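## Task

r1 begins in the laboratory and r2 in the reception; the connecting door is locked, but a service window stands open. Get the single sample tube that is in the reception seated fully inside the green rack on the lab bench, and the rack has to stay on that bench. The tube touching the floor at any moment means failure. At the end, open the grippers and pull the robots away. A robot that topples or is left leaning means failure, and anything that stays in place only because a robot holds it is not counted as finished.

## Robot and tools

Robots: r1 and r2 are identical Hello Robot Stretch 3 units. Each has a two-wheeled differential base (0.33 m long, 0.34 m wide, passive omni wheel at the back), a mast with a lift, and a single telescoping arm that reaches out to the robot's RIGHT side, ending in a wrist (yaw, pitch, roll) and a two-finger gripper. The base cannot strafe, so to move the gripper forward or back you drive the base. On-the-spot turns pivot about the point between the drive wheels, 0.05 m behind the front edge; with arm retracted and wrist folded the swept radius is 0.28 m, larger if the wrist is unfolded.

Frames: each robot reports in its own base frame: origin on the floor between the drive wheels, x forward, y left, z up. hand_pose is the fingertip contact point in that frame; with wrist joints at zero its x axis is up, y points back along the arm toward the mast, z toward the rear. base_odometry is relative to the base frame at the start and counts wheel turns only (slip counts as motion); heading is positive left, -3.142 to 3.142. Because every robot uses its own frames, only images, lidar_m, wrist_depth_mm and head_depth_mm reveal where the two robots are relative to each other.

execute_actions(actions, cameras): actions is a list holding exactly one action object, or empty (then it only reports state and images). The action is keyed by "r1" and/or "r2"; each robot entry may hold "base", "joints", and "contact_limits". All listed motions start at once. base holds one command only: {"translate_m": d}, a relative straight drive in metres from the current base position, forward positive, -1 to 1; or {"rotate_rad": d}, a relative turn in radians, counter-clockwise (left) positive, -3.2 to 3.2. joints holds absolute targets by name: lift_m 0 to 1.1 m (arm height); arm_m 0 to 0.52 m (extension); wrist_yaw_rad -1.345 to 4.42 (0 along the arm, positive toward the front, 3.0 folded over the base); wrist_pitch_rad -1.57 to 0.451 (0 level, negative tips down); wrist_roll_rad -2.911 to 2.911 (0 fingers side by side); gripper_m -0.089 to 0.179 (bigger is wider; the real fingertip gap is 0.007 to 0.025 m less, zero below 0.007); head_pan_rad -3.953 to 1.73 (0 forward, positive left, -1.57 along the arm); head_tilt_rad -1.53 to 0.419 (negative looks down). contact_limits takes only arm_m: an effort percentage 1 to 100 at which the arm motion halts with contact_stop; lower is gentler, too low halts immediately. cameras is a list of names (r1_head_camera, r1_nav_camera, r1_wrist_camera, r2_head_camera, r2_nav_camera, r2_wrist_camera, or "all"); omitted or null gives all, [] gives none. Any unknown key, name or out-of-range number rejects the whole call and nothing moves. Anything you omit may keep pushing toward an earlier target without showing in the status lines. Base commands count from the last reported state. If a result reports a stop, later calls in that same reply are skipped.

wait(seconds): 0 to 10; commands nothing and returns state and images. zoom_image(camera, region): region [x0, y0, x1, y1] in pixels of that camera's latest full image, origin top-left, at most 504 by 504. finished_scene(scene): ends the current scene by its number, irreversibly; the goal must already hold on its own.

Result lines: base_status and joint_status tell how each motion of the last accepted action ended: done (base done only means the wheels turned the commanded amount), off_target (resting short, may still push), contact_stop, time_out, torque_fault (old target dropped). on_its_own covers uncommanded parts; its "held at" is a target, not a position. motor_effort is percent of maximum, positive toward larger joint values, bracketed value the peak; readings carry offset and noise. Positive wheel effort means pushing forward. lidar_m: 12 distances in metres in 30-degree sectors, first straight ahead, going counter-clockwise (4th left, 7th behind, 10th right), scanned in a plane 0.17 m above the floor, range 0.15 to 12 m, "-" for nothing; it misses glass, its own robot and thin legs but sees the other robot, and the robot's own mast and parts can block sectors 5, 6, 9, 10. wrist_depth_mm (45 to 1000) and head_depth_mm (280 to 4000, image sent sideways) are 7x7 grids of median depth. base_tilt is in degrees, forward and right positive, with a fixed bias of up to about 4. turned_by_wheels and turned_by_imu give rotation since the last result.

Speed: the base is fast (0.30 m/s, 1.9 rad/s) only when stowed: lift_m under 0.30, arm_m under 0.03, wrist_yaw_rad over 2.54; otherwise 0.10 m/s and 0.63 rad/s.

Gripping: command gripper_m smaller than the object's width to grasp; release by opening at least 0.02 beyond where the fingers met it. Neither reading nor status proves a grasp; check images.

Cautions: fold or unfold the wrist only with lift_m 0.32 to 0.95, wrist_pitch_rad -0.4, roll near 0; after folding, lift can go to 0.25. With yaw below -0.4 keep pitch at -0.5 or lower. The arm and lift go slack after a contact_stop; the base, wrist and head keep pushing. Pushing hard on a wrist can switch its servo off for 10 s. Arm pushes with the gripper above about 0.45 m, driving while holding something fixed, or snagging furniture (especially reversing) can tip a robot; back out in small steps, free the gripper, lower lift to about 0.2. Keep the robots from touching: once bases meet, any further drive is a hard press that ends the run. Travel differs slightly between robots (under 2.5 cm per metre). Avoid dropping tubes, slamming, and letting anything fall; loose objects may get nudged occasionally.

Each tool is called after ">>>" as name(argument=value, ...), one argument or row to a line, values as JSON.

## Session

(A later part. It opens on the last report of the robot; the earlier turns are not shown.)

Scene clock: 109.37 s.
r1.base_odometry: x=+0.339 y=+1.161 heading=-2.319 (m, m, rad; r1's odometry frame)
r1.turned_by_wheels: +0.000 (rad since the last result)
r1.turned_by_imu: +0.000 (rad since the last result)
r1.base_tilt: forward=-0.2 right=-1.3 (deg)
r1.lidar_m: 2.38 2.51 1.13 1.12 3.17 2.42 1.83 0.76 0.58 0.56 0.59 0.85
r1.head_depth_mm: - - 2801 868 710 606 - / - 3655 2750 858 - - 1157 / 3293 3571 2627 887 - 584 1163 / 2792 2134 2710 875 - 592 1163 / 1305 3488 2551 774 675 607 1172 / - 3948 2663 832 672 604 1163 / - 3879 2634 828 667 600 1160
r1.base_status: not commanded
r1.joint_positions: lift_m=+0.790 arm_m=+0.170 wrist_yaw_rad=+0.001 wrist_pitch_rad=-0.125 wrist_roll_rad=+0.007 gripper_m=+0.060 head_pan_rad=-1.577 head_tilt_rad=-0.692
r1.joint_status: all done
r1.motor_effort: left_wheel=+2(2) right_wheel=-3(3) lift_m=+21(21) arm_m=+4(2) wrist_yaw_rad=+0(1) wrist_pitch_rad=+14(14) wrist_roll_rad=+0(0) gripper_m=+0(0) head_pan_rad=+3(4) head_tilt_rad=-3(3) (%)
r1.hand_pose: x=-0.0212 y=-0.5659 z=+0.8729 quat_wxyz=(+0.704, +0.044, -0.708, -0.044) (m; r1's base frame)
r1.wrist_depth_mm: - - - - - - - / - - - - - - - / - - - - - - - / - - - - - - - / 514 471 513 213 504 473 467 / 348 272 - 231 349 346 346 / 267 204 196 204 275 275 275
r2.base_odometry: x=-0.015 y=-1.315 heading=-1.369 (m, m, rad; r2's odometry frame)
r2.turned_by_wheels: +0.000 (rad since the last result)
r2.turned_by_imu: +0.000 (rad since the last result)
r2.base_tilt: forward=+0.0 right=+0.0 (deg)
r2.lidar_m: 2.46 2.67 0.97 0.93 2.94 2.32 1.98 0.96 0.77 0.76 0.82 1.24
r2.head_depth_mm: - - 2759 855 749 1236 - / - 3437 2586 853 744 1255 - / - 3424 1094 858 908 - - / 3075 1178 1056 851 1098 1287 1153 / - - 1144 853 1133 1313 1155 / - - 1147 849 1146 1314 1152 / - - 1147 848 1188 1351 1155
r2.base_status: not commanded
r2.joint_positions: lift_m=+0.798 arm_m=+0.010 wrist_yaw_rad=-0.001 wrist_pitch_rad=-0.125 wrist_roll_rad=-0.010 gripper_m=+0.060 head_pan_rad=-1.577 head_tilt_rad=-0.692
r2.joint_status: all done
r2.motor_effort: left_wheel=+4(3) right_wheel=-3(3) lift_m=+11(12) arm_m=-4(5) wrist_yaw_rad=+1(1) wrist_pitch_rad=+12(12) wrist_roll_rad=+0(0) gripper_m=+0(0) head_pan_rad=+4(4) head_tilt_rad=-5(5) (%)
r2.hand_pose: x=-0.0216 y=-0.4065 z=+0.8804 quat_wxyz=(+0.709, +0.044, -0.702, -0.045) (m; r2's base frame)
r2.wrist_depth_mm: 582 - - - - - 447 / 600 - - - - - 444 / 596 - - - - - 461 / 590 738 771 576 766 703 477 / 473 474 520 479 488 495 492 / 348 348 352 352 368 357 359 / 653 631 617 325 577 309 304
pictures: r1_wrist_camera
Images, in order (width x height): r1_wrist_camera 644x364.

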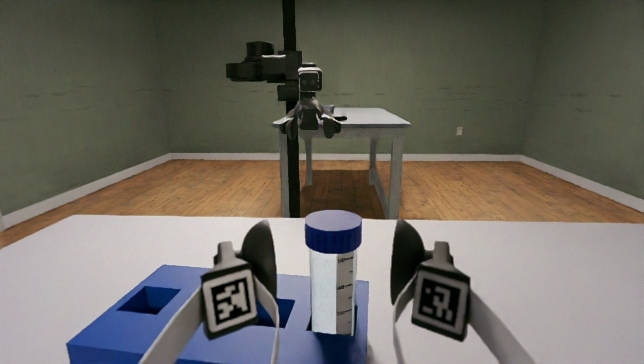

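>>> execute_actions(
  actions=[
    {"r1":{"joints":{"arm_m":0.2}}},
  ],
  cameras=[],
)

>>> execute_actions(
  actions=[
    {"r1":{"joints":{"gripper_m":0.0}}},
  ],
  cameras=[],
)

>>> execute_actions(
  actions=[
    {"r1":{"joints":{"lift_m":0.89}}},
  ],
  cameras=["r1_wrist_camera"],
)

>>> execute_actions(
  actions=[
    {"r1":{"base":{"translate_m":0.9},"joints":{"arm_m":0}}},
  ],
  cameras=[],
)

>>> execute_actions(
  actions=[
    {"r1":{"base":{"rotate_rad":-1.62}}},
  ],
  cameras=[],
)

>>> execute_actions(
  actions=[
    {"r1":{"base":{"translate_m":-1.0}}},
  ],
  cameras=[],
)

>>> execute_actions(
  actions=[
    {"r1":{"base":{"translate_m":-0.4}}},
  ],
  cameras=["r1_head_camera","r1_wrist_camera"],
)

Scene clock: 111.20 s.
r1.base_odometry: x=+0.339 y=+1.161 heading=-2.319 (m, m, rad; r1's odometry frame)
r1.turned_by_wheels: +0.000 (rad since the last result)
r1.turned_by_imu: +0.000 (rad since the last result)
r1.base_tilt: forward=-0.1 right=-1.3 (deg)
r1.lidar_m: 2.38 2.51 1.13 1.12 3.18 2.42 1.83 0.76 0.58 0.56 0.59 0.84
r1.head_depth_mm: - - 2796 866 695 - - / - 3676 2774 891 - 609 1155 / 3273 3589 2643 901 - 598 1168 / 2805 2115 2722 908 - 596 1171 / 1305 3509 2554 772 675 606 1170 / - 3950 2673 832 671 603 1171 / - 3866 2641 826 668 602 1161
r1.base_status: not commanded
r1.joint_positions: lift_m=+0.790 arm_m=+0.200 wrist_yaw_rad=+0.001 wrist_pitch_rad=-0.125 wrist_roll_rad=+0.007 gripper_m=+0.060 head_pan_rad=-1.577 head_tilt_rad=-0.692
r1.joint_status: all done
r1.motor_effort: left_wheel=+2(2) right_wheel=-3(3) lift_m=+21(21) arm_m=+3(4) wrist_yaw_rad=-1(1) wrist_pitch_rad=+14(14) wrist_roll_rad=+0(0) gripper_m=+0(1) head_pan_rad=+3(4) head_tilt_rad=-3(3) (%)
r1.hand_pose: x=-0.0212 y=-0.5959 z=+0.8729 quat_wxyz=(+0.704, +0.044, -0.708, -0.044) (m; r1's base frame)
r1.wrist_depth_mm: - - - - - - - / - - - - - - - / - - - - - - - / - - - - - - - / 514 477 - 438 - 467 468 / 349 352 - 169 346 345 344 / 276 215 214 194 266 272 275
r2.base_odometry: x=-0.015 y=-1.315 heading=-1.369 (m, m, rad; r2's odometry frame)
r2.turned_by_wheels: +0.000 (rad since the last result)
r2.turned_by_imu: +0.000 (rad since the last result)
r2.base_tilt: forward=+0.0 right=+0.0 (deg)
r2.lidar_m: 2.46 2.68 0.97 0.92 2.94 2.32 1.99 0.96 0.77 0.76 0.82 1.25
r2.head_depth_mm: - - 2755 856 746 1221 - / - 3407 2611 856 745 1255 - / - 3417 1099 854 902 - - / 3151 1176 1044 852 1095 1286 1157 / - - 1143 851 1131 1305 1157 / - - 1136 850 1156 1310 1149 / - - 1135 849 1185 1352 1153
r2.base_status: not commanded
r2.joint_positions: lift_m=+0.798 arm_m=+0.010 wrist_yaw_rad=-0.001 wrist_pitch_rad=-0.125 wrist_roll_rad=-0.010 gripper_m=+0.060 head_pan_rad=-1.577 head_tilt_rad=-0.692
r2.joint_status: not commanded
r2.motor_effort: left_wheel=+3(3) right_wheel=-3(3) lift_m=+11(11) arm_m=-4(4) wrist_yaw_rad=+1(1) wrist_pitch_rad=+12(12) wrist_roll_rad=+0(1) gripper_m=+1(0) head_pan_rad=+4(4) head_tilt_rad=-4(4) (%)
r2.hand_pose: x=-0.0216 y=-0.4065 z=+0.8804 quat_wxyz=(+0.709, +0.044, -0.702, -0.045) (m; r2's base frame)
r2.wrist_depth_mm: 597 - - - - - 448 / 598 - - - - - 449 / 592 - - - - - 464 / 597 745 746 579 753 703 471 / 474 470 517 489 490 493 491 / 348 354 355 352 367 356 358 / 641 628 625 325 579 308 306
pictures: none
No camera images: the call's "cameras" was empty. Leave "cameras" out to get every camera's image.

Scene clock: 112.30 s.
r1.base_odometry: x=+0.339 y=+1.161 heading=-2.319 (m, m, rad; r1's odometry frame)
r1.turned_by_wheels: +0.000 (rad since the last result)
r1.turned_by_imu: +0.000 (rad since the last result)
r1.base_tilt: forward=-0.2 right=-1.3 (deg)
r1.lidar_m: 2.38 2.52 1.13 1.12 3.19 2.42 1.83 0.76 0.58 0.56 0.59 0.84
r1.head_depth_mm: - - 2820 867 693 - - / - 3715 2745 890 - 608 1157 / 3241 3583 2636 900 - 597 1165 / 2780 2113 2714 848 - 596 1167 / 1309 3518 2544 772 675 607 1166 / - 3917 2680 833 671 603 1169 / - 3892 2623 825 667 601 1162
r1.base_status: not commanded
r1.joint_positions: lift_m=+0.790 arm_m=+0.200 wrist_yaw_rad=+0.001 wrist_pitch_rad=-0.124 wrist_roll_rad=+0.007 gripper_m=+0.000 head_pan_rad=-1.577 head_tilt_rad=-0.692
r1.joint_status: all done
r1.motor_effort: left_wheel=+2(2) right_wheel=-3(3) lift_m=+22(21) arm_m=+4(4) wrist_yaw_rad=-1(1) wrist_pitch_rad=+14(14) wrist_roll_rad=+0(0) gripper_m=-10(85) head_pan_rad=+4(4) head_tilt_rad=-3(3) (%)
r1.hand_pose: x=-0.0212 y=-0.5959 z=+0.8729 quat_wxyz=(+0.704, +0.044, -0.708, -0.044) (m; r1's base frame)
r1.wrist_depth_mm: - - - - - - - / - - - - - - - / - - - - - - - / - - - - - - - / 514 473 475 - - 463 467 / 351 351 349 168 358 347 345 / 278 213 217 179 263 273 275
r2.base_odometry: x=-0.015 y=-1.315 heading=-1.369 (m, m, rad; r2's odometry frame)
r2.turned_by_wheels: +0.000 (rad since the last result)
r2.turned_by_imu: +0.000 (rad since the last result)
r2.base_tilt: forward=+0.0 right=-0.1 (deg)
r2.lidar_m: 2.47 2.67 0.97 0.93 2.94 2.32 1.98 0.96 0.77 0.76 0.82 1.24
r2.head_depth_mm: - - 2750 855 743 1224 - / - 3440 2596 851 743 1256 - / - 3426 1093 852 904 - - / 3071 1169 1045 849 1100 1299 1156 / - - 1145 853 1130 1317 1158 / - - 1143 852 1160 1319 1156 / - - 1135 846 1185 1343 1152
r2.base_status: not commanded
r2.joint_positions: lift_m=+0.798 arm_m=+0.010 wrist_yaw_rad=-0.001 wrist_pitch_rad=-0.125 wrist_roll_rad=-0.010 gripper_m=+0.060 head_pan_rad=-1.577 head_tilt_rad=-0.692
r2.joint_status: not commanded
r2.motor_effort: left_wheel=+4(4) right_wheel=-3(3) lift_m=+12(11) arm_m=-4(4) wrist_yaw_rad=+1(1) wrist_pitch_rad=+12(12) wrist_roll_rad=+0(0) gripper_m=+0(1) head_pan_rad=+4(4) head_tilt_rad=-4(5) (%)
r2.hand_pose: x=-0.0216 y=-0.4065 z=+0.8804 quat_wxyz=(+0.709, +0.044, -0.702, -0.045) (m; r2's base frame)
r2.wrist_depth_mm: 585 - - - - - 446 / 597 - - - - - 451 / 596 - - - - - 460 / 600 732 760 573 775 701 480 / 472 477 507 487 486 485 483 / 349 350 353 350 368 356 359 / 650 630 605 328 581 308 305
pictures: none
No camera images: the call's "cameras" was empty. Leave "cameras" out to get every camera's image.

Scene clock: 114.03 s.
r1.base_odometry: x=+0.339 y=+1.161 heading=-2.319 (m, m, rad; r1's odometry frame)
r1.turned_by_wheels: +0.000 (rad since the last result)
r1.turned_by_imu: +0.000 (rad since the last result)
r1.base_tilt: forward=-0.1 right=-1.3 (deg)
r1.lidar_m: 2.38 2.51 1.13 1.12 3.17 2.42 1.83 0.76 0.58 0.56 0.59 0.85
r1.head_depth_mm: - - 2823 - - - 1164 / - 3667 2938 - 668 603 1162 / 3292 3628 2879 - 664 600 1166 / 2797 2111 2875 - 662 596 1165 / 1303 3484 2580 773 675 607 1173 / - 3943 2683 834 671 603 1166 / - 3913 2660 827 667 602 1160
r1.base_status: not commanded
r1.joint_positions: lift_m=+0.890 arm_m=+0.200 wrist_yaw_rad=+0.001 wrist_pitch_rad=-0.126 wrist_roll_rad=+0.007 gripper_m=+0.000 head_pan_rad=-1.577 head_tilt_rad=-0.692
r1.joint_status: all done
r1.motor_effort: left_wheel=+2(2) right_wheel=-3(3) lift_m=+22(23) arm_m=+3(4) wrist_yaw_rad=-1(1) wrist_pitch_rad=+15(15) wrist_roll_rad=+0(0) gripper_m=-10(9) head_pan_rad=+4(4) head_tilt_rad=-3(2) (%)
r1.hand_pose: x=-0.0212 y=-0.5959 z=+0.9726 quat_wxyz=(+0.704, +0.045, -0.708, -0.044) (m; r1's base frame)
r1.wrist_depth_mm: - - - - - - - / - - - - - - - / - - - - - - - / - - - - - - - / - - - - - - - / - 525 528 168 - - - / 417 414 407 178 395 416 414
r2.base_odometry: x=-0.015 y=-1.315 heading=-1.369 (m, m, rad; r2's odometry frame)
r2.turned_by_wheels: +0.000 (rad since the last result)
r2.turned_by_imu: +0.000 (rad since the last result)
r2.base_tilt: forward=+0.0 right=+0.0 (deg)
r2.lidar_m: 2.47 2.68 0.98 0.93 2.93 2.32 1.98 0.96 0.77 0.76 0.82 1.25
r2.head_depth_mm: - - 2736 856 746 1221 - / - 3430 2586 854 743 1262 - / - 3358 1149 853 906 - - / 1251 2280 1089 854 1099 1297 1152 / - - 1149 850 1127 1316 1157 / - - 1141 847 1162 1316 1154 / - - 1150 847 1181 1341 1154
r2.base_status: not commanded
r2.joint_positions: lift_m=+0.798 arm_m=+0.010 wrist_yaw_rad=-0.001 wrist_pitch_rad=-0.125 wrist_roll_rad=-0.010 gripper_m=+0.060 head_pan_rad=-1.577 head_tilt_rad=-0.692
r2.joint_status: not commanded
r2.motor_effort: left_wheel=+4(3) right_wheel=-3(3) lift_m=+12(11) arm_m=-4(4) wrist_yaw_rad=+1(1) wrist_pitch_rad=+12(12) wrist_roll_rad=-1(0) gripper_m=+0(0) head_pan_rad=+4(4) head_tilt_rad=-5(4) (%)
r2.hand_pose: x=-0.0216 y=-0.4065 z=+0.8804 quat_wxyz=(+0.709, +0.044, -0.702, -0.045) (m; r2's base frame)
r2.wrist_depth_mm: 602 - - - - - 453 / 595 - - - - - 451 / 594 - - - - - 458 / 598 743 752 612 772 708 475 / 479 481 502 479 492 497 483 / 345 350 355 352 368 356 359 / 648 618 616 324 594 308 303
pictures: r1_wrist_camera
Images, in order (width x height): r1_wrist_camera 644x364.

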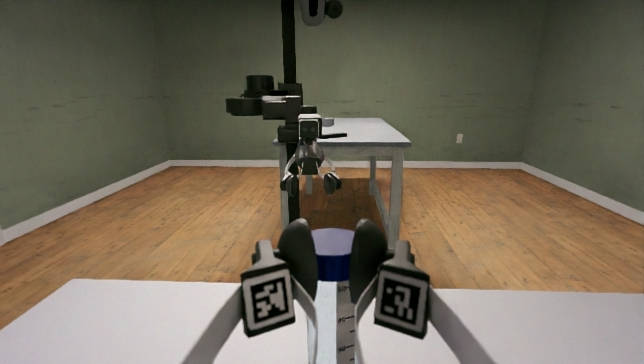

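Scene clock: 124.20 s.
r1.base_odometry: x=-0.273 y=+0.502 heading=-2.319 (m, m, rad; r1's odometry frame)
r1.turned_by_wheels: +0.000 (rad since the last result)
r1.turned_by_imu: +0.001 (rad since the last result)
r1.base_tilt: forward=-0.1 right=-1.3 (deg)
r1.lidar_m: 1.49 1.57 2.24 2.52 1.58 1.57 1.99 0.82 0.63 0.61 0.64 0.89
r1.head_depth_mm: 482 540 617 720 856 - - / 486 546 622 725 855 - - / 489 550 627 723 873 - - / 491 553 631 704 - - - / 494 557 637 745 897 1127 1169 / 499 561 642 753 906 1144 1164 / 501 565 649 761 897 1093 1159
r1.base_status: done
r1.joint_positions: lift_m=+0.890 arm_m=+0.000 wrist_yaw_rad=+0.001 wrist_pitch_rad=-0.126 wrist_roll_rad=+0.007 gripper_m=+0.000 head_pan_rad=-1.577 head_tilt_rad=-0.692
r1.joint_status: all done
r1.motor_effort: left_wheel=+2(6) right_wheel=-3(3) lift_m=+22(21) arm_m=-3(3) wrist_yaw_rad=+0(1) wrist_pitch_rad=+15(15) wrist_roll_rad=+0(0) gripper_m=-10(11) head_pan_rad=+3(4) head_tilt_rad=-3(3) (%)
r1.hand_pose: x=-0.0213 y=-0.3965 z=+0.9725 quat_wxyz=(+0.704, +0.045, -0.708, -0.045) (m; r1's base frame)
r1.wrist_depth_mm: 343 343 335 332 326 321 321 / 352 358 348 343 341 336 329 / 368 369 361 354 354 350 344 / 375 385 377 374 368 363 356 / 387 402 394 378 379 377 369 / 399 422 413 168 392 395 389 / 416 447 433 179 424 407 404
r2.base_odometry: x=-0.015 y=-1.315 heading=-1.369 (m, m, rad; r2's odometry frame)
r2.turned_by_wheels: +0.000 (rad since the last result)
r2.turned_by_imu: +0.001 (rad since the last result)
r2.base_tilt: forward=+0.0 right=-0.2 (deg)
r2.lidar_m: 2.46 2.68 0.97 0.92 2.93 2.31 1.98 0.96 0.77 0.76 0.82 1.25
r2.head_depth_mm: - - 2740 857 748 1228 - / - 3419 2602 855 746 1256 - / - 3680 1146 849 903 - - / - 3439 1149 851 1101 1287 1159 / - - 1142 848 1129 1313 1154 / - - 1136 852 1156 1312 1145 / - - 1142 850 1186 1345 1156
r2.base_status: not commanded
r2.joint_positions: lift_m=+0.798 arm_m=+0.010 wrist_yaw_rad=-0.001 wrist_pitch_rad=-0.125 wrist_roll_rad=-0.010 gripper_m=+0.060 head_pan_rad=-1.577 head_tilt_rad=-0.692
r2.joint_status: not commanded
r2.motor_effort: left_wheel=+4(4) right_wheel=-3(3) lift_m=+12(11) arm_m=-4(4) wrist_yaw_rad=+1(1) wrist_pitch_rad=+12(12) wrist_roll_rad=+0(0) gripper_m=+0(1) head_pan_rad=+4(4) head_tilt_rad=-4(4) (%)
r2.hand_pose: x=-0.0216 y=-0.4065 z=+0.8804 quat_wxyz=(+0.709, +0.044, -0.702, -0.045) (m; r2's base frame)
r2.wrist_depth_mm: 598 - - - - - 453 / 600 - - - - - 441 / 593 - - - - - 467 / 589 752 743 593 770 692 478 / 478 471 520 487 488 483 491 / 353 351 349 354 369 360 360 / 653 635 598 323 585 309 304
pictures: none
No camera images: the call's "cameras" was empty. Leave "cameras" out to get every camera's image.

Scene clock: 127.70 s.
r1.base_odometry: x=-0.273 y=+0.502 heading=+2.344 (m, m, rad; r1's odometry frame)
r1.turned_by_wheels: -1.620 (rad since the last result)
r1.turned_by_imu: -1.584 (rad since the last result)
r1.base_tilt: forward=-0.1 right=-1.4 (deg)
r1.lidar_m: 0.61 0.64 0.85 1.49 1.55 2.15 2.51 1.17 1.57 2.26 0.85 0.63
r1.head_depth_mm: 2796 3221 2796 2107 1668 - - / 2819 3181 2774 2079 1690 - - / 2829 3158 2764 2102 1656 - - / 2864 3206 2730 2127 - - - / 2866 3201 2683 2044 1642 1357 1172 / 2521 2630 2451 2007 1619 1356 1160 / 1715 1741 1258 1818 1610 1350 1164
r1.base_status: done
r1.joint_positions: lift_m=+0.890 arm_m=+0.000 wrist_yaw_rad=+0.001 wrist_pitch_rad=-0.126 wrist_roll_rad=+0.007 gripper_m=+0.000 head_pan_rad=-1.577 head_tilt_rad=-0.692
r1.joint_status: not commanded
r1.motor_effort: left_wheel=+3(5) right_wheel=-3(6) lift_m=+22(21) arm_m=-3(3) wrist_yaw_rad=+0(0) wrist_pitch_rad=+15(15) wrist_roll_rad=+0(0) gripper_m=-10(9) head_pan_rad=+4(4) head_tilt_rad=-4(2) (%)
r1.hand_pose: x=-0.0213 y=-0.3965 z=+0.9725 quat_wxyz=(+0.704, +0.045, -0.708, -0.045) (m; r1's base frame)
r1.wrist_depth_mm: - - - - - - - / - - - - - - - / - - - - - - - / - - - - - - - / 704 816 - - - - - / 541 - - 168 - - - / 755 - - 180 - - -
r2.base_odometry: x=-0.015 y=-1.315 heading=-1.369 (m, m, rad; r2's odometry frame)
r2.turned_by_wheels: +0.000 (rad since the last result)
r2.turned_by_imu: +0.000 (rad since the last result)
r2.base_tilt: forward=-0.1 right=-0.1 (deg)
r2.lidar_m: 2.47 2.68 0.97 0.93 2.94 2.32 1.98 0.96 0.77 0.76 0.82 1.24
r2.head_depth_mm: - - 2797 856 746 1231 - / - 3411 2652 851 746 1260 - / - 3637 1151 852 902 - - / - 3452 1141 853 1094 1290 1155 / - - 1145 847 1131 1314 1156 / - - 1136 849 1154 1327 1154 / - - 1141 851 1192 1335 1156
r2.base_status: not commanded
r2.joint_positions: lift_m=+0.798 arm_m=+0.010 wrist_yaw_rad=-0.001 wrist_pitch_rad=-0.125 wrist_roll_rad=-0.010 gripper_m=+0.060 head_pan_rad=-1.577 head_tilt_rad=-0.692
r2.joint_status: not commanded
r2.motor_effort: left_wheel=+3(3) right_wheel=-3(3) lift_m=+11(12) arm_m=-4(4) wrist_yaw_rad=+1(1) wrist_pitch_rad=+12(12) wrist_roll_rad=-1(0) gripper_m=+0(1) head_pan_rad=+4(4) head_tilt_rad=-4(4) (%)
r2.hand_pose: x=-0.0216 y=-0.4065 z=+0.8804 quat_wxyz=(+0.709, +0.044, -0.702, -0.045) (m; r2's base frame)
r2.wrist_depth_mm: 597 - - - - - 453 / 602 - - - - - 446 / 586 - - - - - 459 / 602 746 748 600 768 687 475 / 480 477 514 480 477 491 497 / 349 351 353 355 365 357 359 / 653 622 624 327 586 309 305
pictures: none
No camera images: the call's "cameras" was empty. Leave "cameras" out to get every camera's image.

Scene clock: 139.10 s.
r1.base_odometry: x=+0.426 y=-0.214 heading=+2.345 (m, m, rad; r1's odometry frame)
r1.turned_by_wheels: +0.000 (rad since the last result)
r1.turned_by_imu: +0.001 (rad since the last result)
r1.base_tilt: forward=-0.1 right=-1.4 (deg)
r1.lidar_m: 1.60 1.64 1.56 1.51 1.57 2.17 2.70 1.56 1.20 0.52 2.24 1.66
r1.head_depth_mm: 2825 3163 1137 851 743 - - / 2795 3158 1127 847 728 - - / 2785 3149 1119 856 737 - - / 2796 3168 2477 1980 - - - / 2840 3186 2695 2033 1632 1365 1170 / 2857 3212 2672 2020 1617 1357 1167 / 2856 3207 2661 2006 1614 1350 1160
r1.base_status: done
r1.joint_positions: lift_m=+0.890 arm_m=+0.000 wrist_yaw_rad=+0.001 wrist_pitch_rad=-0.126 wrist_roll_rad=+0.007 gripper_m=+0.000 head_pan_rad=-1.577 head_tilt_rad=-0.692
r1.joint_status: not commanded
r1.motor_effort: left_wheel=+2(3) right_wheel=-3(7) lift_m=+21(22) arm_m=-4(3) wrist_yaw_rad=+0(1) wrist_pitch_rad=+15(15) wrist_roll_rad=+0(0) gripper_m=-10(10) head_pan_rad=+4(3) head_tilt_rad=-3(3) (%)
r1.hand_pose: x=-0.0213 y=-0.3965 z=+0.9725 quat_wxyz=(+0.704, +0.045, -0.708, -0.045) (m; r1's base frame)
r1.wrist_depth_mm: - - - - - - - / - - - - - - - / - - - - - - - / - - - - - - - / - - - 748 687 701 680 / - - - 169 537 512 503 / - - - 178 385 402 400
r2.base_odometry: x=-0.015 y=-1.315 heading=-1.369 (m, m, rad; r2's odometry frame)
r2.turned_by_wheels: +0.000 (rad since the last result)
r2.turned_by_imu: +0.001 (rad since the last result)
r2.base_tilt: forward=+0.0 right=-0.1 (deg)
r2.lidar_m: 2.47 2.68 0.98 0.93 2.93 2.31 1.98 0.96 0.77 0.76 0.82 1.25
r2.head_depth_mm: - - 2573 855 748 1231 - / - 3452 2605 850 744 1249 - / - 3718 1148 857 906 - - / - 3356 1147 854 1100 1302 1153 / - - 1146 853 1134 1322 1158 / - - 1141 851 1157 1320 1155 / - - 1139 849 1182 1346 1154
r2.base_status: not commanded
r2.joint_positions: lift_m=+0.798 arm_m=+0.010 wrist_yaw_rad=-0.001 wrist_pitch_rad=-0.125 wrist_roll_rad=-0.010 gripper_m=+0.060 head_pan_rad=-1.577 head_tilt_rad=-0.692
r2.joint_status: not commanded
r2.motor_effort: left_wheel=+4(3) right_wheel=-2(3) lift_m=+11(12) arm_m=-4(4) wrist_yaw_rad=+1(1) wrist_pitch_rad=+12(12) wrist_roll_rad=+0(1) gripper_m=+0(0) head_pan_rad=+4(4) head_tilt_rad=-5(4) (%)
r2.hand_pose: x=-0.0216 y=-0.4065 z=+0.8804 quat_wxyz=(+0.709, +0.044, -0.702, -0.045) (m; r2's base frame)
r2.wrist_depth_mm: 590 - - - - - 454 / 595 - - - - - 450 / 594 - - - - - 462 / 598 728 749 599 762 686 476 / 470 470 510 484 493 483 498 / 347 351 351 351 368 356 361 / 651 620 611 326 584 312 306
pictures: none
No camera images: the call's "cameras" was empty. Leave "cameras" out to get every camera's image.

Scene clock: 144.50 s.
r1.base_odometry: x=+0.706 y=-0.500 heading=+2.345 (m, m, rad; r1's odometry frame)
r1.turned_by_wheels: +0.000 (rad since the last result)
r1.turned_by_imu: +0.001 (rad since the last result)
r1.base_tilt: forward=-0.1 right=-1.3 (deg)
r1.lidar_m: 2.00 2.07 1.56 1.51 1.58 2.18 2.30 1.18 1.20 1.16 0.60 2.07
r1.head_depth_mm: 2805 3176 1143 834 742 - - / 2798 3171 1129 845 730 - - / 2799 3158 1117 854 734 - - / 2783 3159 1104 865 - - - / 2780 3168 1093 826 725 1369 1173 / 2835 3202 1084 822 755 1353 1170 / 2817 3200 1127 817 758 1082 1142
r1.base_status: done
r1.joint_positions: lift_m=+0.890 arm_m=+0.000 wrist_yaw_rad=+0.001 wrist_pitch_rad=-0.126 wrist_roll_rad=+0.007 gripper_m=+0.000 head_pan_rad=-1.577 head_tilt_rad=-0.692
r1.joint_status: not commanded
r1.motor_effort: left_wheel=+2(3) right_wheel=-3(5) lift_m=+22(22) arm_m=-3(2) wrist_yaw_rad=-1(1) wrist_pitch_rad=+15(15) wrist_roll_rad=+0(0) gripper_m=-11(10) head_pan_rad=+4(4) head_tilt_rad=-3(3) (%)
r1.hand_pose: x=-0.0213 y=-0.3965 z=+0.9725 quat_wxyz=(+0.704, +0.045, -0.708, -0.045) (m; r1's base frame)
r1.wrist_depth_mm: - - - - - - - / - - - - - - - / - - - - - - - / - - - - - - - / - 750 704 742 684 574 694 / - 510 514 168 537 504 505 / 404 403 393 179 390 401 399
r2.base_odometry: x=-0.015 y=-1.315 heading=-1.369 (m, m, rad; r2's odometry frame)
r2.turned_by_wheels: +0.000 (rad since the last result)
r2.turned_by_imu: +0.001 (rad since the last result)
r2.base_tilt: forward=+0.1 right=-0.1 (deg)
r2.lidar_m: 2.46 2.67 0.98 0.93 2.94 2.31 1.97 0.96 0.77 0.76 0.82 1.25
r2.head_depth_mm: - - 2753 856 745 1235 - / - 3426 2602 855 744 1251 - / - 3680 1150 850 906 - - / - 3404 1152 848 1100 1285 1161 / - - 1149 850 1131 1314 1149 / - - 1144 852 1163 1320 1154 / - - 1143 845 1188 1348 1154
r2.base_status: not commanded
r2.joint_positions: lift_m=+0.798 arm_m=+0.010 wrist_yaw_rad=-0.001 wrist_pitch_rad=-0.125 wrist_roll_rad=-0.010 gripper_m=+0.060 head_pan_rad=-1.577 head_tilt_rad=-0.692
r2.joint_status: not commanded
r2.motor_effort: left_wheel=+4(4) right_wheel=-3(3) lift_m=+11(11) arm_m=-4(4) wrist_yaw_rad=+1(1) wrist_pitch_rad=+12(12) wrist_roll_rad=-1(0) gripper_m=+1(0) head_pan_rad=+4(4) head_tilt_rad=-5(5) (%)
r2.hand_pose: x=-0.0216 y=-0.4065 z=+0.8804 quat_wxyz=(+0.709, +0.044, -0.702, -0.045) (m; r2's base frame)
r2.wrist_depth_mm: 588 - - - - - 451 / 604 - - - - - 451 / 603 - - - - - 467 / 596 736 745 614 752 695 479 / 476 477 512 476 486 486 493 / 350 352 354 353 366 355 359 / 646 629 613 326 580 308 304
pictures: r1_head_camera (sideways: a quarter turn clockwise sets it upright), r1_wrist_camera
Images, in order (width x height): r1_head_camera 896x504, r1_wrist_camera 644x364.

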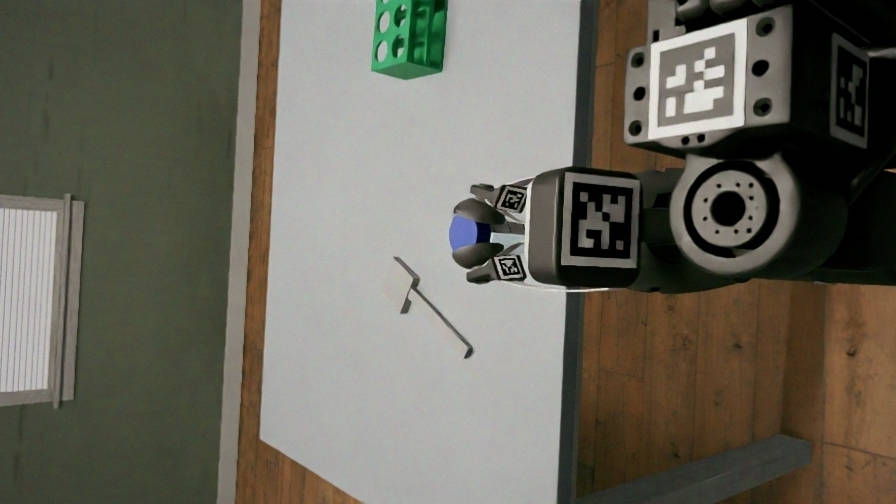

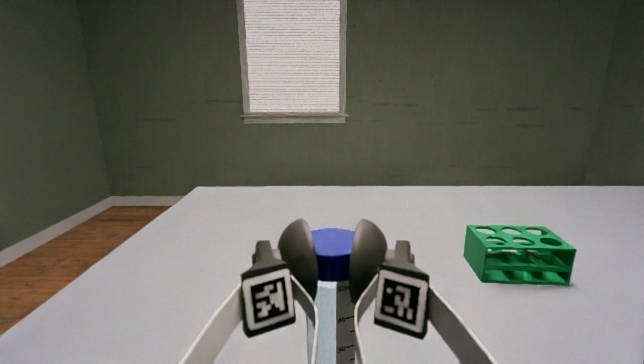

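>>> execute_actions(
  actions=[
    {"r1":{"base":{"translate_m":-0.29},"joints":{"arm_m":0.33}}},
  ],
  cameras=["r1_head_camera","r1_wrist_camera"],
)

Scene clock: 149.20 s.
r1.base_odometry: x=+0.908 y=-0.707 heading=+2.345 (m, m, rad; r1's odometry frame)
r1.turned_by_wheels: +0.000 (rad since the last result)
r1.turned_by_imu: +0.001 (rad since the last result)
r1.base_tilt: forward=-0.1 right=-1.3 (deg)
r1.lidar_m: 2.28 2.12 1.57 1.52 1.58 2.08 2.02 0.93 1.20 1.16 1.21 0.79
r1.head_depth_mm: 2797 3148 1169 - - - 1199 / 2813 3138 - 841 740 1383 1184 / 2812 3146 - 811 734 1379 1180 / 2806 3158 1100 806 729 1373 1171 / 2810 3163 1095 827 723 1365 1171 / 2816 3187 1081 822 719 1348 1166 / 2831 3184 1073 815 752 1350 1160
r1.base_status: done
r1.joint_positions: lift_m=+0.890 arm_m=+0.330 wrist_yaw_rad=+0.001 wrist_pitch_rad=-0.126 wrist_roll_rad=+0.007 gripper_m=+0.000 head_pan_rad=-1.577 head_tilt_rad=-0.692
r1.joint_status: all done
r1.motor_effort: left_wheel=+2(2) right_wheel=-2(6) lift_m=+22(21) arm_m=+4(5) wrist_yaw_rad=-1(1) wrist_pitch_rad=+15(15) wrist_roll_rad=+0(0) gripper_m=-11(9) head_pan_rad=+4(4) head_tilt_rad=-3(2) (%)
r1.hand_pose: x=-0.0213 y=-0.7259 z=+0.9725 quat_wxyz=(+0.704, +0.045, -0.708, -0.045) (m; r1's base frame)
r1.wrist_depth_mm: - - - - - - - / - - - - - - - / - - - - - - - / - - - - - - - / 688 688 686 - 670 675 678 / 511 505 507 169 524 499 503 / 404 404 399 178 387 400 399
r2.base_odometry: x=-0.015 y=-1.315 heading=-1.369 (m, m, rad; r2's odometry frame)
r2.turned_by_wheels: +0.000 (rad since the last result)
r2.turned_by_imu: +0.000 (rad since the last result)
r2.base_tilt: forward=+0.0 right=+0.0 (deg)
r2.lidar_m: 2.46 2.68 0.98 0.93 2.93 2.32 1.98 0.96 0.77 0.76 0.82 1.24
r2.head_depth_mm: - - 2773 856 746 1234 - / 3141 3423 2627 853 745 1261 - / - 3668 1147 855 910 - - / - 3391 1146 855 1091 1296 1158 / - - 1146 853 1137 1312 1164 / - - 1147 850 1153 1318 1153 / - - 1146 849 1189 1342 1158
r2.base_status: not commanded
r2.joint_positions: lift_m=+0.798 arm_m=+0.010 wrist_yaw_rad=-0.001 wrist_pitch_rad=-0.125 wrist_roll_rad=-0.010 gripper_m=+0.060 head_pan_rad=-1.577 head_tilt_rad=-0.692
r2.joint_status: not commanded
r2.motor_effort: left_wheel=+4(4) right_wheel=-3(3) lift_m=+11(12) arm_m=-4(4) wrist_yaw_rad=+1(1) wrist_pitch_rad=+12(12) wrist_roll_rad=+0(1) gripper_m=+0(0) head_pan_rad=+4(4) head_tilt_rad=-5(5) (%)
r2.hand_pose: x=-0.0216 y=-0.4065 z=+0.8804 quat_wxyz=(+0.709, +0.044, -0.702, -0.045) (m; r2's base frame)
r2.wrist_depth_mm: 583 - - - - - 451 / 589 - - - - - 446 / 603 - - - - - 464 / 603 745 761 608 759 700 481 / 470 475 508 478 485 487 491 / 351 350 348 352 367 357 362 / 640 635 614 325 577 311 305
pictures: r1_head_camera (sideways: a quarter turn clockwise sets it upright), r1_wrist_camera
Images, in order (width x height): r1_head_camera 896x504, r1_wrist_camera 644x364.

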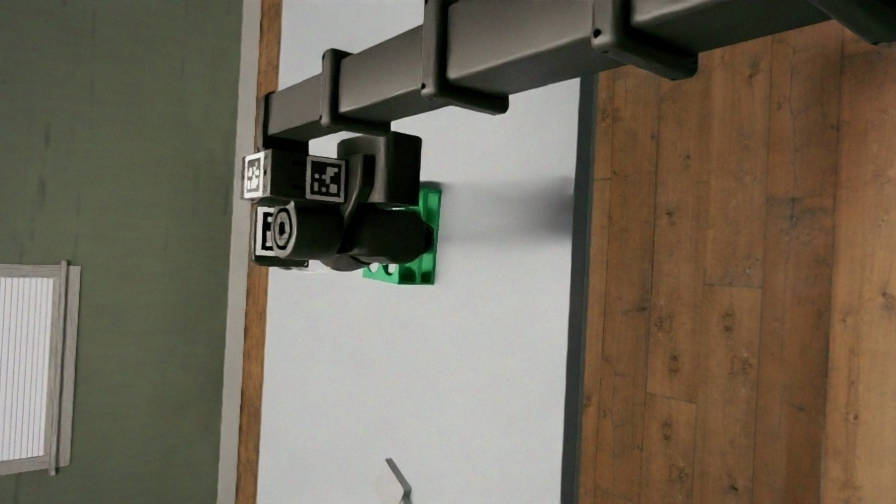

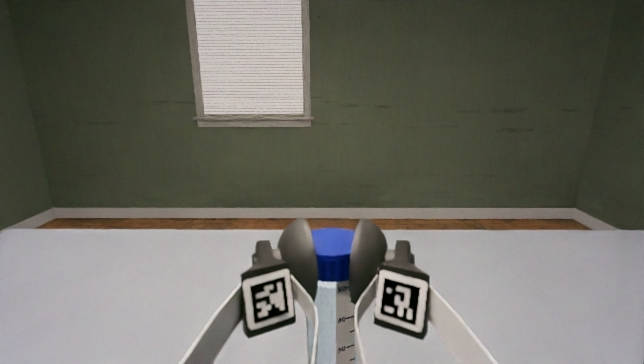

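>>> execute_actions(
  actions=[
    {"r1":{"joints":{"arm_m":0.12}}},
  ],
  cameras=["r1_head_camera","r1_wrist_camera"],
)

Scene clock: 152.13 s.
r1.base_odometry: x=+0.908 y=-0.707 heading=+2.345 (m, m, rad; r1's odometry frame)
r1.turned_by_wheels: +0.000 (rad since the last result)
r1.turned_by_imu: +0.000 (rad since the last result)
r1.base_tilt: forward=-0.2 right=-1.3 (deg)
r1.lidar_m: 2.28 2.11 1.57 1.51 1.58 2.08 2.01 0.93 1.19 1.16 1.21 0.79
r1.head_depth_mm: 2786 3127 1138 916 - 1334 1181 / 2801 3181 1127 915 - 1356 1183 / 2811 3127 1121 - - 1349 1182 / 2810 3189 1102 - - 1375 1183 / 2820 3160 1092 827 726 1361 1170 / 2802 3190 1085 821 720 1352 1164 / 2841 3205 1075 813 751 1347 1161
r1.base_status: not commanded
r1.joint_positions: lift_m=+0.890 arm_m=+0.120 wrist_yaw_rad=+0.001 wrist_pitch_rad=-0.126 wrist_roll_rad=+0.007 gripper_m=+0.000 head_pan_rad=-1.577 head_tilt_rad=-0.692
r1.joint_status: all done
r1.motor_effort: left_wheel=+2(2) right_wheel=-2(2) lift_m=+22(22) arm_m=-4(3) wrist_yaw_rad=+0(1) wrist_pitch_rad=+15(15) wrist_roll_rad=+0(0) gripper_m=-9(11) head_pan_rad=+3(4) head_tilt_rad=-3(3) (%)
r1.hand_pose: x=-0.0213 y=-0.5165 z=+0.9725 quat_wxyz=(+0.704, +0.045, -0.708, -0.045) (m; r1's base frame)
r1.wrist_depth_mm: - - - - - - - / - - - - - - - / - - - - - - - / - - - - - - - / 685 684 686 740 689 682 676 / 516 512 514 168 537 509 508 / 407 405 395 179 387 405 403
r2.base_odometry: x=-0.015 y=-1.315 heading=-1.369 (m, m, rad; r2's odometry frame)
r2.turned_by_wheels: +0.000 (rad since the last result)
r2.turned_by_imu: +0.000 (rad since the last result)
r2.base_tilt: forward=-0.1 right=-0.1 (deg)
r2.lidar_m: 2.46 2.68 0.98 0.93 2.94 2.32 1.98 0.96 0.77 0.76 0.82 1.25
r2.head_depth_mm: - - 2736 855 745 1228 - / - 3329 2603 853 747 1257 - / - 3540 1142 852 908 - - / - 3441 1151 851 1094 1298 1158 / - - 1139 849 1129 1313 1155 / - - 1145 849 1156 1312 1153 / - - 1138 847 1194 1346 1153
r2.base_status: not commanded
r2.joint_positions: lift_m=+0.798 arm_m=+0.010 wrist_yaw_rad=-0.001 wrist_pitch_rad=-0.125 wrist_roll_rad=-0.010 gripper_m=+0.060 head_pan_rad=-1.577 head_tilt_rad=-0.692
r2.joint_status: not commanded
r2.motor_effort: left_wheel=+4(4) right_wheel=-3(3) lift_m=+11(11) arm_m=-4(4) wrist_yaw_rad=+1(1) wrist_pitch_rad=+12(12) wrist_roll_rad=+0(0) gripper_m=+0(0) head_pan_rad=+4(4) head_tilt_rad=-4(5) (%)
r2.hand_pose: x=-0.0216 y=-0.4065 z=+0.8804 quat_wxyz=(+0.709, +0.044, -0.702, -0.045) (m; r2's base frame)
r2.wrist_depth_mm: 585 - - - - - 452 / 609 - - - - - 456 / 608 - - - - - 459 / 594 751 745 600 759 698 484 / 474 473 510 483 485 491 492 / 351 351 349 353 368 359 361 / 648 635 618 329 580 310 305
pictures: r1_head_camera (sideways: a quarter turn clockwise sets it upright), r1_wrist_camera
Images, in order (width x height): r1_head_camera 896x504, r1_wrist_camera 644x364.

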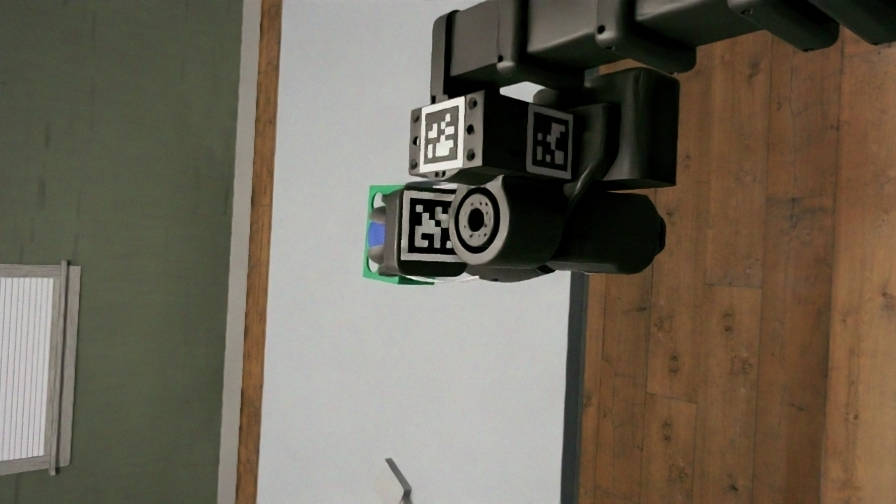

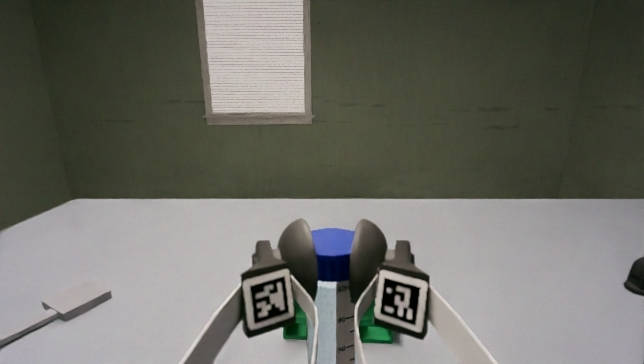

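>>> execute_actions(
  actions=[
    {"r1":{"base":{"translate_m":-0.012},"joints":{"arm_m":0.26,"lift_m":0.865}}},
  ],
  cameras=["r1_head_camera","r1_wrist_camera"],
)

Scene clock: 154.77 s.
r1.base_odometry: x=+0.917 y=-0.716 heading=+2.345 (m, m, rad; r1's odometry frame)
r1.turned_by_wheels: +0.000 (rad since the last result)
r1.turned_by_imu: +0.000 (rad since the last result)
r1.base_tilt: forward=-0.2 right=-1.3 (deg)
r1.lidar_m: 2.29 2.12 1.56 1.52 1.58 2.07 2.00 0.92 1.20 1.16 1.21 0.79
r1.head_depth_mm: 2784 3167 1136 886 - - 1166 / 2793 3166 1192 - 739 1378 1189 / 2835 3140 1232 - 735 1377 1184 / 2802 3159 1189 831 731 1373 1176 / 2799 3140 1094 827 724 1364 1170 / 2829 3198 1085 820 719 1359 1168 / 2817 3200 1074 812 750 1344 1161
r1.base_status: done
r1.joint_positions: lift_m=+0.865 arm_m=+0.260 wrist_yaw_rad=+0.001 wrist_pitch_rad=-0.126 wrist_roll_rad=+0.007 gripper_m=+0.000 head_pan_rad=-1.577 head_tilt_rad=-0.692
r1.joint_status: all done
r1.motor_effort: left_wheel=+2(3) right_wheel=-2(5) lift_m=+17(18) arm_m=+3(1) wrist_yaw_rad=-1(0) wrist_pitch_rad=+15(15) wrist_roll_rad=+0(0) gripper_m=-10(9) head_pan_rad=+3(3) head_tilt_rad=-2(3) (%)
r1.hand_pose: x=-0.0213 y=-0.6558 z=+0.9476 quat_wxyz=(+0.704, +0.045, -0.708, -0.045) (m; r1's base frame)
r1.wrist_depth_mm: - - - - - - - / - - - - - - - / - - - - - - - / - - - - - - - / 625 628 627 666 622 628 614 / 470 464 465 168 484 464 453 / 369 369 348 179 336 365 364
r2.base_odometry: x=-0.015 y=-1.315 heading=-1.369 (m, m, rad; r2's odometry frame)
r2.turned_by_wheels: +0.000 (rad since the last result)
r2.turned_by_imu: +0.000 (rad since the last result)
r2.base_tilt: forward=+0.0 right=+0.0 (deg)
r2.lidar_m: 2.46 2.67 0.97 0.92 2.93 2.32 1.99 0.96 0.77 0.76 0.82 1.24
r2.head_depth_mm: - - 2776 858 746 1237 - / - 3429 2622 853 745 1258 - / - 3636 1145 854 904 - - / - 3393 1144 854 1094 1297 1149 / - - 1147 849 1129 1321 1158 / - - 1144 847 1159 1322 1156 / - - 1137 849 1189 1342 1149
r2.base_status: not commanded
r2.joint_positions: lift_m=+0.798 arm_m=+0.010 wrist_yaw_rad=-0.001 wrist_pitch_rad=-0.125 wrist_roll_rad=-0.010 gripper_m=+0.060 head_pan_rad=-1.577 head_tilt_rad=-0.692
r2.joint_status: not commanded
r2.motor_effort: left_wheel=+3(4) right_wheel=-3(3) lift_m=+11(11) arm_m=-4(4) wrist_yaw_rad=+1(1) wrist_pitch_rad=+12(12) wrist_roll_rad=+0(0) gripper_m=+1(0) head_pan_rad=+4(4) head_tilt_rad=-4(4) (%)
r2.hand_pose: x=-0.0216 y=-0.4065 z=+0.8804 quat_wxyz=(+0.709, +0.044, -0.702, -0.045) (m; r2's base frame)
r2.wrist_depth_mm: 587 - - - - - 459 / 592 - - - - - 450 / 591 - - - - - 464 / 597 744 741 604 756 697 474 / 483 476 512 474 488 489 498 / 343 349 350 355 363 356 362 / 653 635 612 327 581 310 306
pictures: r1_head_camera (sideways: a quarter turn clockwise sets it upright), r1_wrist_camera
Images, in order (width x height): r1_head_camera 896x504, r1_wrist_camera 644x364.

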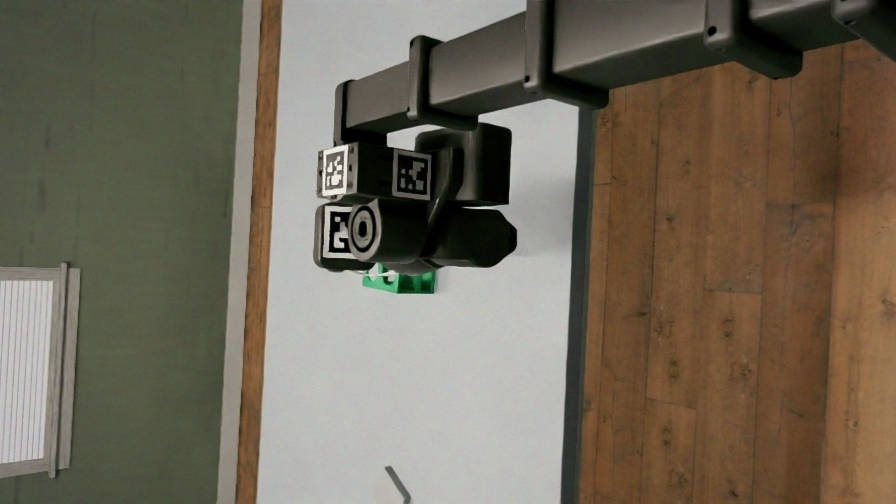

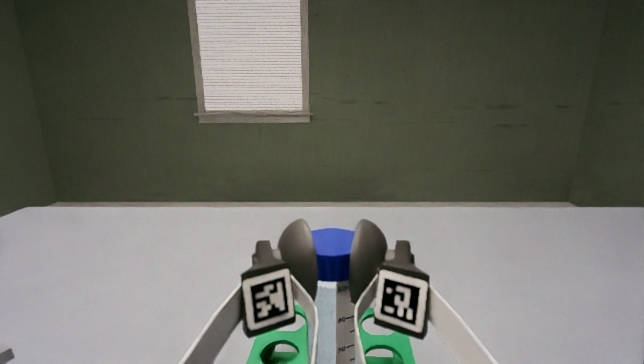

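>>> execute_actions(
  actions=[
    {"r1":{"base":{"translate_m":-0.003},"joints":{"arm_m":0.335}}},
  ],
  cameras=[],
)

>>> execute_actions(
  actions=[
    {"r1":{"joints":{"lift_m":0.825}}},
  ],
  cameras=["r1_head_camera","r1_wrist_camera"],
)

Scene clock: 156.80 s.
r1.base_odometry: x=+0.919 y=-0.718 heading=+2.345 (m, m, rad; r1's odometry frame)
r1.turned_by_wheels: +0.000 (rad since the last result)
r1.turned_by_imu: +0.000 (rad since the last result)
r1.base_tilt: forward=-0.1 right=-1.3 (deg)
r1.lidar_m: 2.30 2.12 1.57 1.52 1.58 2.07 2.00 0.92 1.19 1.16 1.20 0.80
r1.head_depth_mm: 2792 3153 1141 903 - - 1190 / 2808 3133 1240 - 755 1377 1187 / 2798 3143 - 798 735 1377 1185 / 2810 3142 1214 803 730 1364 1177 / 2798 3164 1093 825 724 1360 1169 / 2813 3191 1081 821 719 1358 1168 / 2804 3220 1074 813 751 1348 1161
r1.base_status: done
r1.joint_positions: lift_m=+0.865 arm_m=+0.335 wrist_yaw_rad=+0.001 wrist_pitch_rad=-0.126 wrist_roll_rad=+0.007 gripper_m=+0.000 head_pan_rad=-1.577 head_tilt_rad=-0.692
r1.joint_status: all done
r1.motor_effort: left_wheel=+2(3) right_wheel=-3(6) lift_m=+18(18) arm_m=+4(3) wrist_yaw_rad=+0(0) wrist_pitch_rad=+15(15) wrist_roll_rad=+0(0) gripper_m=-10(10) head_pan_rad=+4(4) head_tilt_rad=-3(3) (%)
r1.hand_pose: x=-0.0213 y=-0.7308 z=+0.9476 quat_wxyz=(+0.704, +0.045, -0.708, -0.045) (m; r1's base frame)
r1.wrist_depth_mm: - - - - - - - / - - - - - - - / - - - - - - - / - - - - - - - / 621 632 621 666 608 626 614 / 466 464 463 168 484 461 458 / 369 366 359 180 352 366 364
r2.base_odometry: x=-0.015 y=-1.315 heading=-1.369 (m, m, rad; r2's odometry frame)
r2.turned_by_wheels: +0.000 (rad since the last result)
r2.turned_by_imu: +0.000 (rad since the last result)
r2.base_tilt: forward=+0.0 right=-0.1 (deg)
r2.lidar_m: 2.47 2.67 0.97 0.93 2.93 2.31 1.98 0.96 0.77 0.76 0.82 1.25
r2.head_depth_mm: - - 2757 853 749 1233 - / - 3490 2595 851 745 1263 - / - 3618 1154 855 902 - - / - 3448 1142 853 1095 1293 1157 / - - 1144 854 1128 1307 1153 / - - 1136 847 1163 1307 1150 / - - 1137 853 1183 1353 1151
r2.base_status: not commanded
r2.joint_positions: lift_m=+0.798 arm_m=+0.010 wrist_yaw_rad=-0.001 wrist_pitch_rad=-0.125 wrist_roll_rad=-0.010 gripper_m=+0.060 head_pan_rad=-1.577 head_tilt_rad=-0.692
r2.joint_status: not commanded
r2.motor_effort: left_wheel=+4(4) right_wheel=-3(3) lift_m=+11(12) arm_m=-4(4) wrist_yaw_rad=+1(1) wrist_pitch_rad=+12(12) wrist_roll_rad=+0(0) gripper_m=+0(0) head_pan_rad=+4(4) head_tilt_rad=-4(4) (%)
r2.hand_pose: x=-0.0216 y=-0.4065 z=+0.8804 quat_wxyz=(+0.709, +0.044, -0.702, -0.045) (m; r2's base frame)
r2.wrist_depth_mm: 589 - - - - - 453 / 595 - - - - - 450 / 596 - - - - - 465 / 591 737 745 598 777 705 475 / 471 472 517 476 485 490 491 / 344 349 351 352 359 357 355 / 652 619 607 327 582 308 305
pictures: none
No camera images: the call's "cameras" was empty. Leave "cameras" out to get every camera's image.

Scene clock: 158.30 s.
r1.base_odometry: x=+0.919 y=-0.718 heading=+2.345 (m, m, rad; r1's odometry frame)
r1.turned_by_wheels: +0.000 (rad since the last result)
r1.turned_by_imu: +0.000 (rad since the last result)
r1.base_tilt: forward=-0.1 right=-1.3 (deg)
r1.lidar_m: 2.30 2.11 1.57 1.52 1.58 2.07 2.00 0.92 1.19 1.16 1.21 0.80
r1.head_depth_mm: 2807 3167 1138 853 724 - - / 2798 3159 1182 - 756 1371 1164 / 2791 3145 1228 782 734 1379 1181 / 2817 3151 1185 789 731 1374 1179 / 2783 3182 1089 824 724 1361 1175 / 2813 3206 1081 817 718 1357 1164 / 2793 3164 1070 813 751 1349 1158
r1.base_status: not commanded
r1.joint_positions: lift_m=+0.825 arm_m=+0.335 wrist_yaw_rad=+0.001 wrist_pitch_rad=-0.117 wrist_roll_rad=+0.007 gripper_m=+0.000 head_pan_rad=-1.577 head_tilt_rad=-0.692
r1.joint_status: all done
r1.motor_effort: left_wheel=+2(2) right_wheel=-3(3) lift_m=+17(20) arm_m=+4(3) wrist_yaw_rad=-1(0) wrist_pitch_rad=+9(18) wrist_roll_rad=+0(0) gripper_m=-2(9) head_pan_rad=+4(4) head_tilt_rad=-3(3) (%)
r1.hand_pose: x=-0.0213 y=-0.7314 z=+0.9101 quat_wxyz=(+0.704, +0.042, -0.708, -0.041) (m; r1's base frame)
r1.wrist_depth_mm: - - - - - - - / - - - - - - - / - - - - - - - / - - - - - - - / 561 549 553 586 536 540 543 / 404 400 402 - 406 399 395 / 316 318 310 235 292 315 313
r2.base_odometry: x=-0.015 y=-1.315 heading=-1.369 (m, m, rad; r2's odometry frame)
r2.turned_by_wheels: +0.000 (rad since the last result)
r2.turned_by_imu: +0.000 (rad since the last result)
r2.base_tilt: forward=+0.0 right=-0.1 (deg)
r2.lidar_m: 2.47 2.67 0.98 0.93 2.94 2.32 1.98 0.96 0.77 0.76 0.82 1.24
r2.head_depth_mm: - - 2789 856 747 1225 - / 3087 3483 2620 855 744 1254 - / - 3673 1152 855 905 - - / - 3379 1148 856 1091 1295 1157 / - - 1146 849 1130 1315 1154 / - - 1142 853 1154 1316 1159 / - - 1143 846 1188 1354 1154
r2.base_status: not commanded
r2.joint_positions: lift_m=+0.798 arm_m=+0.010 wrist_yaw_rad=-0.001 wrist_pitch_rad=-0.125 wrist_roll_rad=-0.010 gripper_m=+0.060 head_pan_rad=-1.577 head_tilt_rad=-0.692
r2.joint_status: not commanded
r2.motor_effort: left_wheel=+4(4) right_wheel=-3(3) lift_m=+12(11) arm_m=-4(4) wrist_yaw_rad=+1(1) wrist_pitch_rad=+12(12) wrist_roll_rad=-1(1) gripper_m=+0(0) head_pan_rad=+4(4) head_tilt_rad=-4(4) (%)
r2.hand_pose: x=-0.0216 y=-0.4065 z=+0.8804 quat_wxyz=(+0.709, +0.044, -0.702, -0.045) (m; r2's base frame)
r2.wrist_depth_mm: 613 - - - - - 451 / 595 - - - - - 450 / 599 - - - - - 461 / 586 741 754 606 776 698 480 / 474 471 513 480 490 491 492 / 350 353 349 353 368 360 366 / 650 623 616 325 577 310 303
pictures: r1_head_camera (sideways: a quarter turn clockwise sets it upright), r1_wrist_camera
Images, in order (width x height): r1_head_camera 896x504, r1_wrist_camera 644x364.

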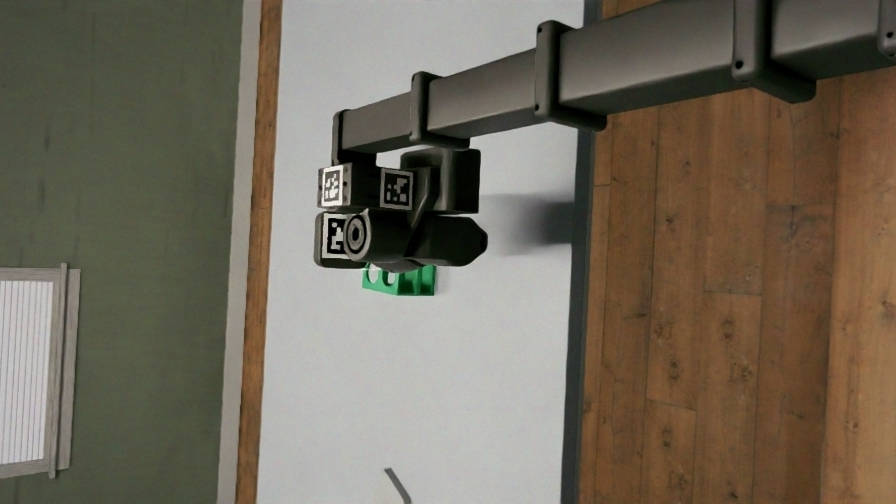

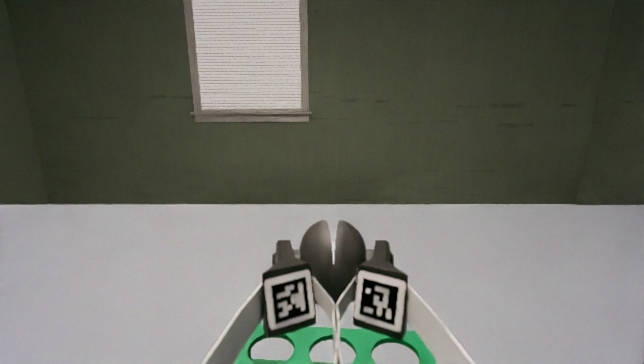

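Tube slipped out. Look.

>>> execute_actions(
  actions=[
    {"r1":{"joints":{"lift_m":0.95,"gripper_m":0.08,"wrist_pitch_rad":-0.6,"arm_m":0.2}}},
  ],
  cameras=["r1_head_camera","r1_wrist_camera"],
)

Scene clock: 160.70 s.
r1.base_odometry: x=+0.919 y=-0.718 heading=+2.345 (m, m, rad; r1's odometry frame)
r1.turned_by_wheels: +0.000 (rad since the last result)
r1.turned_by_imu: +0.000 (rad since the last result)
r1.base_tilt: forward=-0.1 right=-1.4 (deg)
r1.lidar_m: 2.29 2.11 1.57 1.52 1.58 2.07 2.00 0.92 1.19 1.16 1.21 0.80
r1.head_depth_mm: 2791 3123 - 820 711 1398 1196 / 2771 3072 - 787 739 1386 1185 / 2822 3135 - 772 735 1374 1184 / 2803 3157 1214 778 730 1366 1179 / 2799 3183 1099 825 724 1366 1169 / 2785 3191 1084 820 719 1355 1164 / 2823 3207 1071 813 750 1347 1160
r1.base_status: not commanded
r1.joint_positions: lift_m=+0.950 arm_m=+0.200 wrist_yaw_rad=+0.001 wrist_pitch_rad=-0.612 wrist_roll_rad=+0.007 gripper_m=+0.080 head_pan_rad=-1.577 head_tilt_rad=-0.692
r1.joint_status: all done
r1.motor_effort: left_wheel=+2(2) right_wheel=-3(3) lift_m=+21(24) arm_m=-3(5) wrist_yaw_rad=-1(1) wrist_pitch_rad=+7(11) wrist_roll_rad=+0(0) gripper_m=+0(79) head_pan_rad=+4(3) head_tilt_rad=-2(2) (%)
r1.hand_pose: x=-0.0214 y=-0.5411 z=+0.9216 quat_wxyz=(+0.672, +0.213, -0.676, -0.214) (m; r1's base frame)
r1.wrist_depth_mm: - - - - - - - / 640 625 628 623 631 613 621 / 511 510 523 489 501 501 500 / 424 430 427 394 429 425 422 / 370 368 378 368 371 364 362 / 323 326 322 323 323 324 317 / 289 290 281 285 286 281 284
r2.base_odometry: x=-0.015 y=-1.315 heading=-1.369 (m, m, rad; r2's odometry frame)
r2.turned_by_wheels: +0.000 (rad since the last result)
r2.turned_by_imu: +0.000 (rad since the last result)
r2.base_tilt: forward=+0.0 right=-0.1 (deg)
r2.lidar_m: 2.47 2.68 0.98 0.93 2.93 2.32 1.97 0.96 0.77 0.76 0.82 1.24
r2.head_depth_mm: - - 2730 852 747 1231 - / - 3427 2615 853 744 1258 - / - 3576 1150 852 906 - - / - 3383 1146 851 1094 1297 1153 / - - 1144 852 1132 1315 1153 / - - 1148 849 1161 1319 1155 / - - 1145 847 1186 1348 1153
r2.base_status: not commanded
r2.joint_positions: lift_m=+0.798 arm_m=+0.010 wrist_yaw_rad=-0.001 wrist_pitch_rad=-0.125 wrist_roll_rad=-0.010 gripper_m=+0.060 head_pan_rad=-1.577 head_tilt_rad=-0.692
r2.joint_status: not commanded
r2.motor_effort: left_wheel=+4(4) right_wheel=-3(3) lift_m=+12(11) arm_m=-4(4) wrist_yaw_rad=+1(1) wrist_pitch_rad=+12(12) wrist_roll_rad=+0(1) gripper_m=+1(0) head_pan_rad=+4(4) head_tilt_rad=-5(4) (%)
r2.hand_pose: x=-0.0216 y=-0.4065 z=+0.8804 quat_wxyz=(+0.709, +0.044, -0.702, -0.045) (m; r2's base frame)
r2.wrist_depth_mm: 595 - - - - - 453 / 590 - - - - - 443 / 599 - - - - - 469 / 600 724 748 597 782 697 478 / 480 476 509 484 487 489 488 / 347 353 353 354 370 361 357 / 642 632 610 323 584 303 302
pictures: r1_head_camera (sideways: a quarter turn clockwise sets it upright), r1_wrist_camera
Images, in order (width x height): r1_head_camera 896x504, r1_wrist_camera 644x364.

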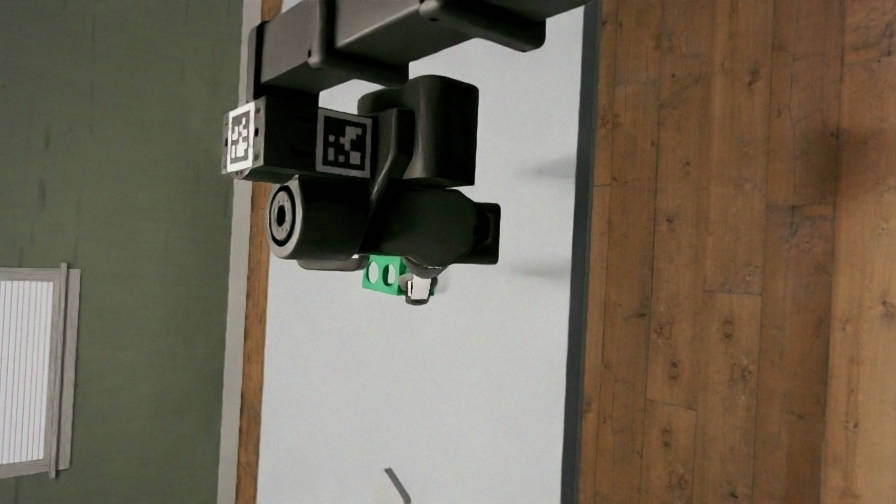

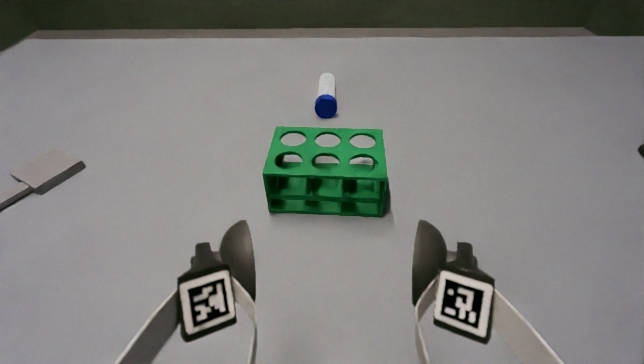

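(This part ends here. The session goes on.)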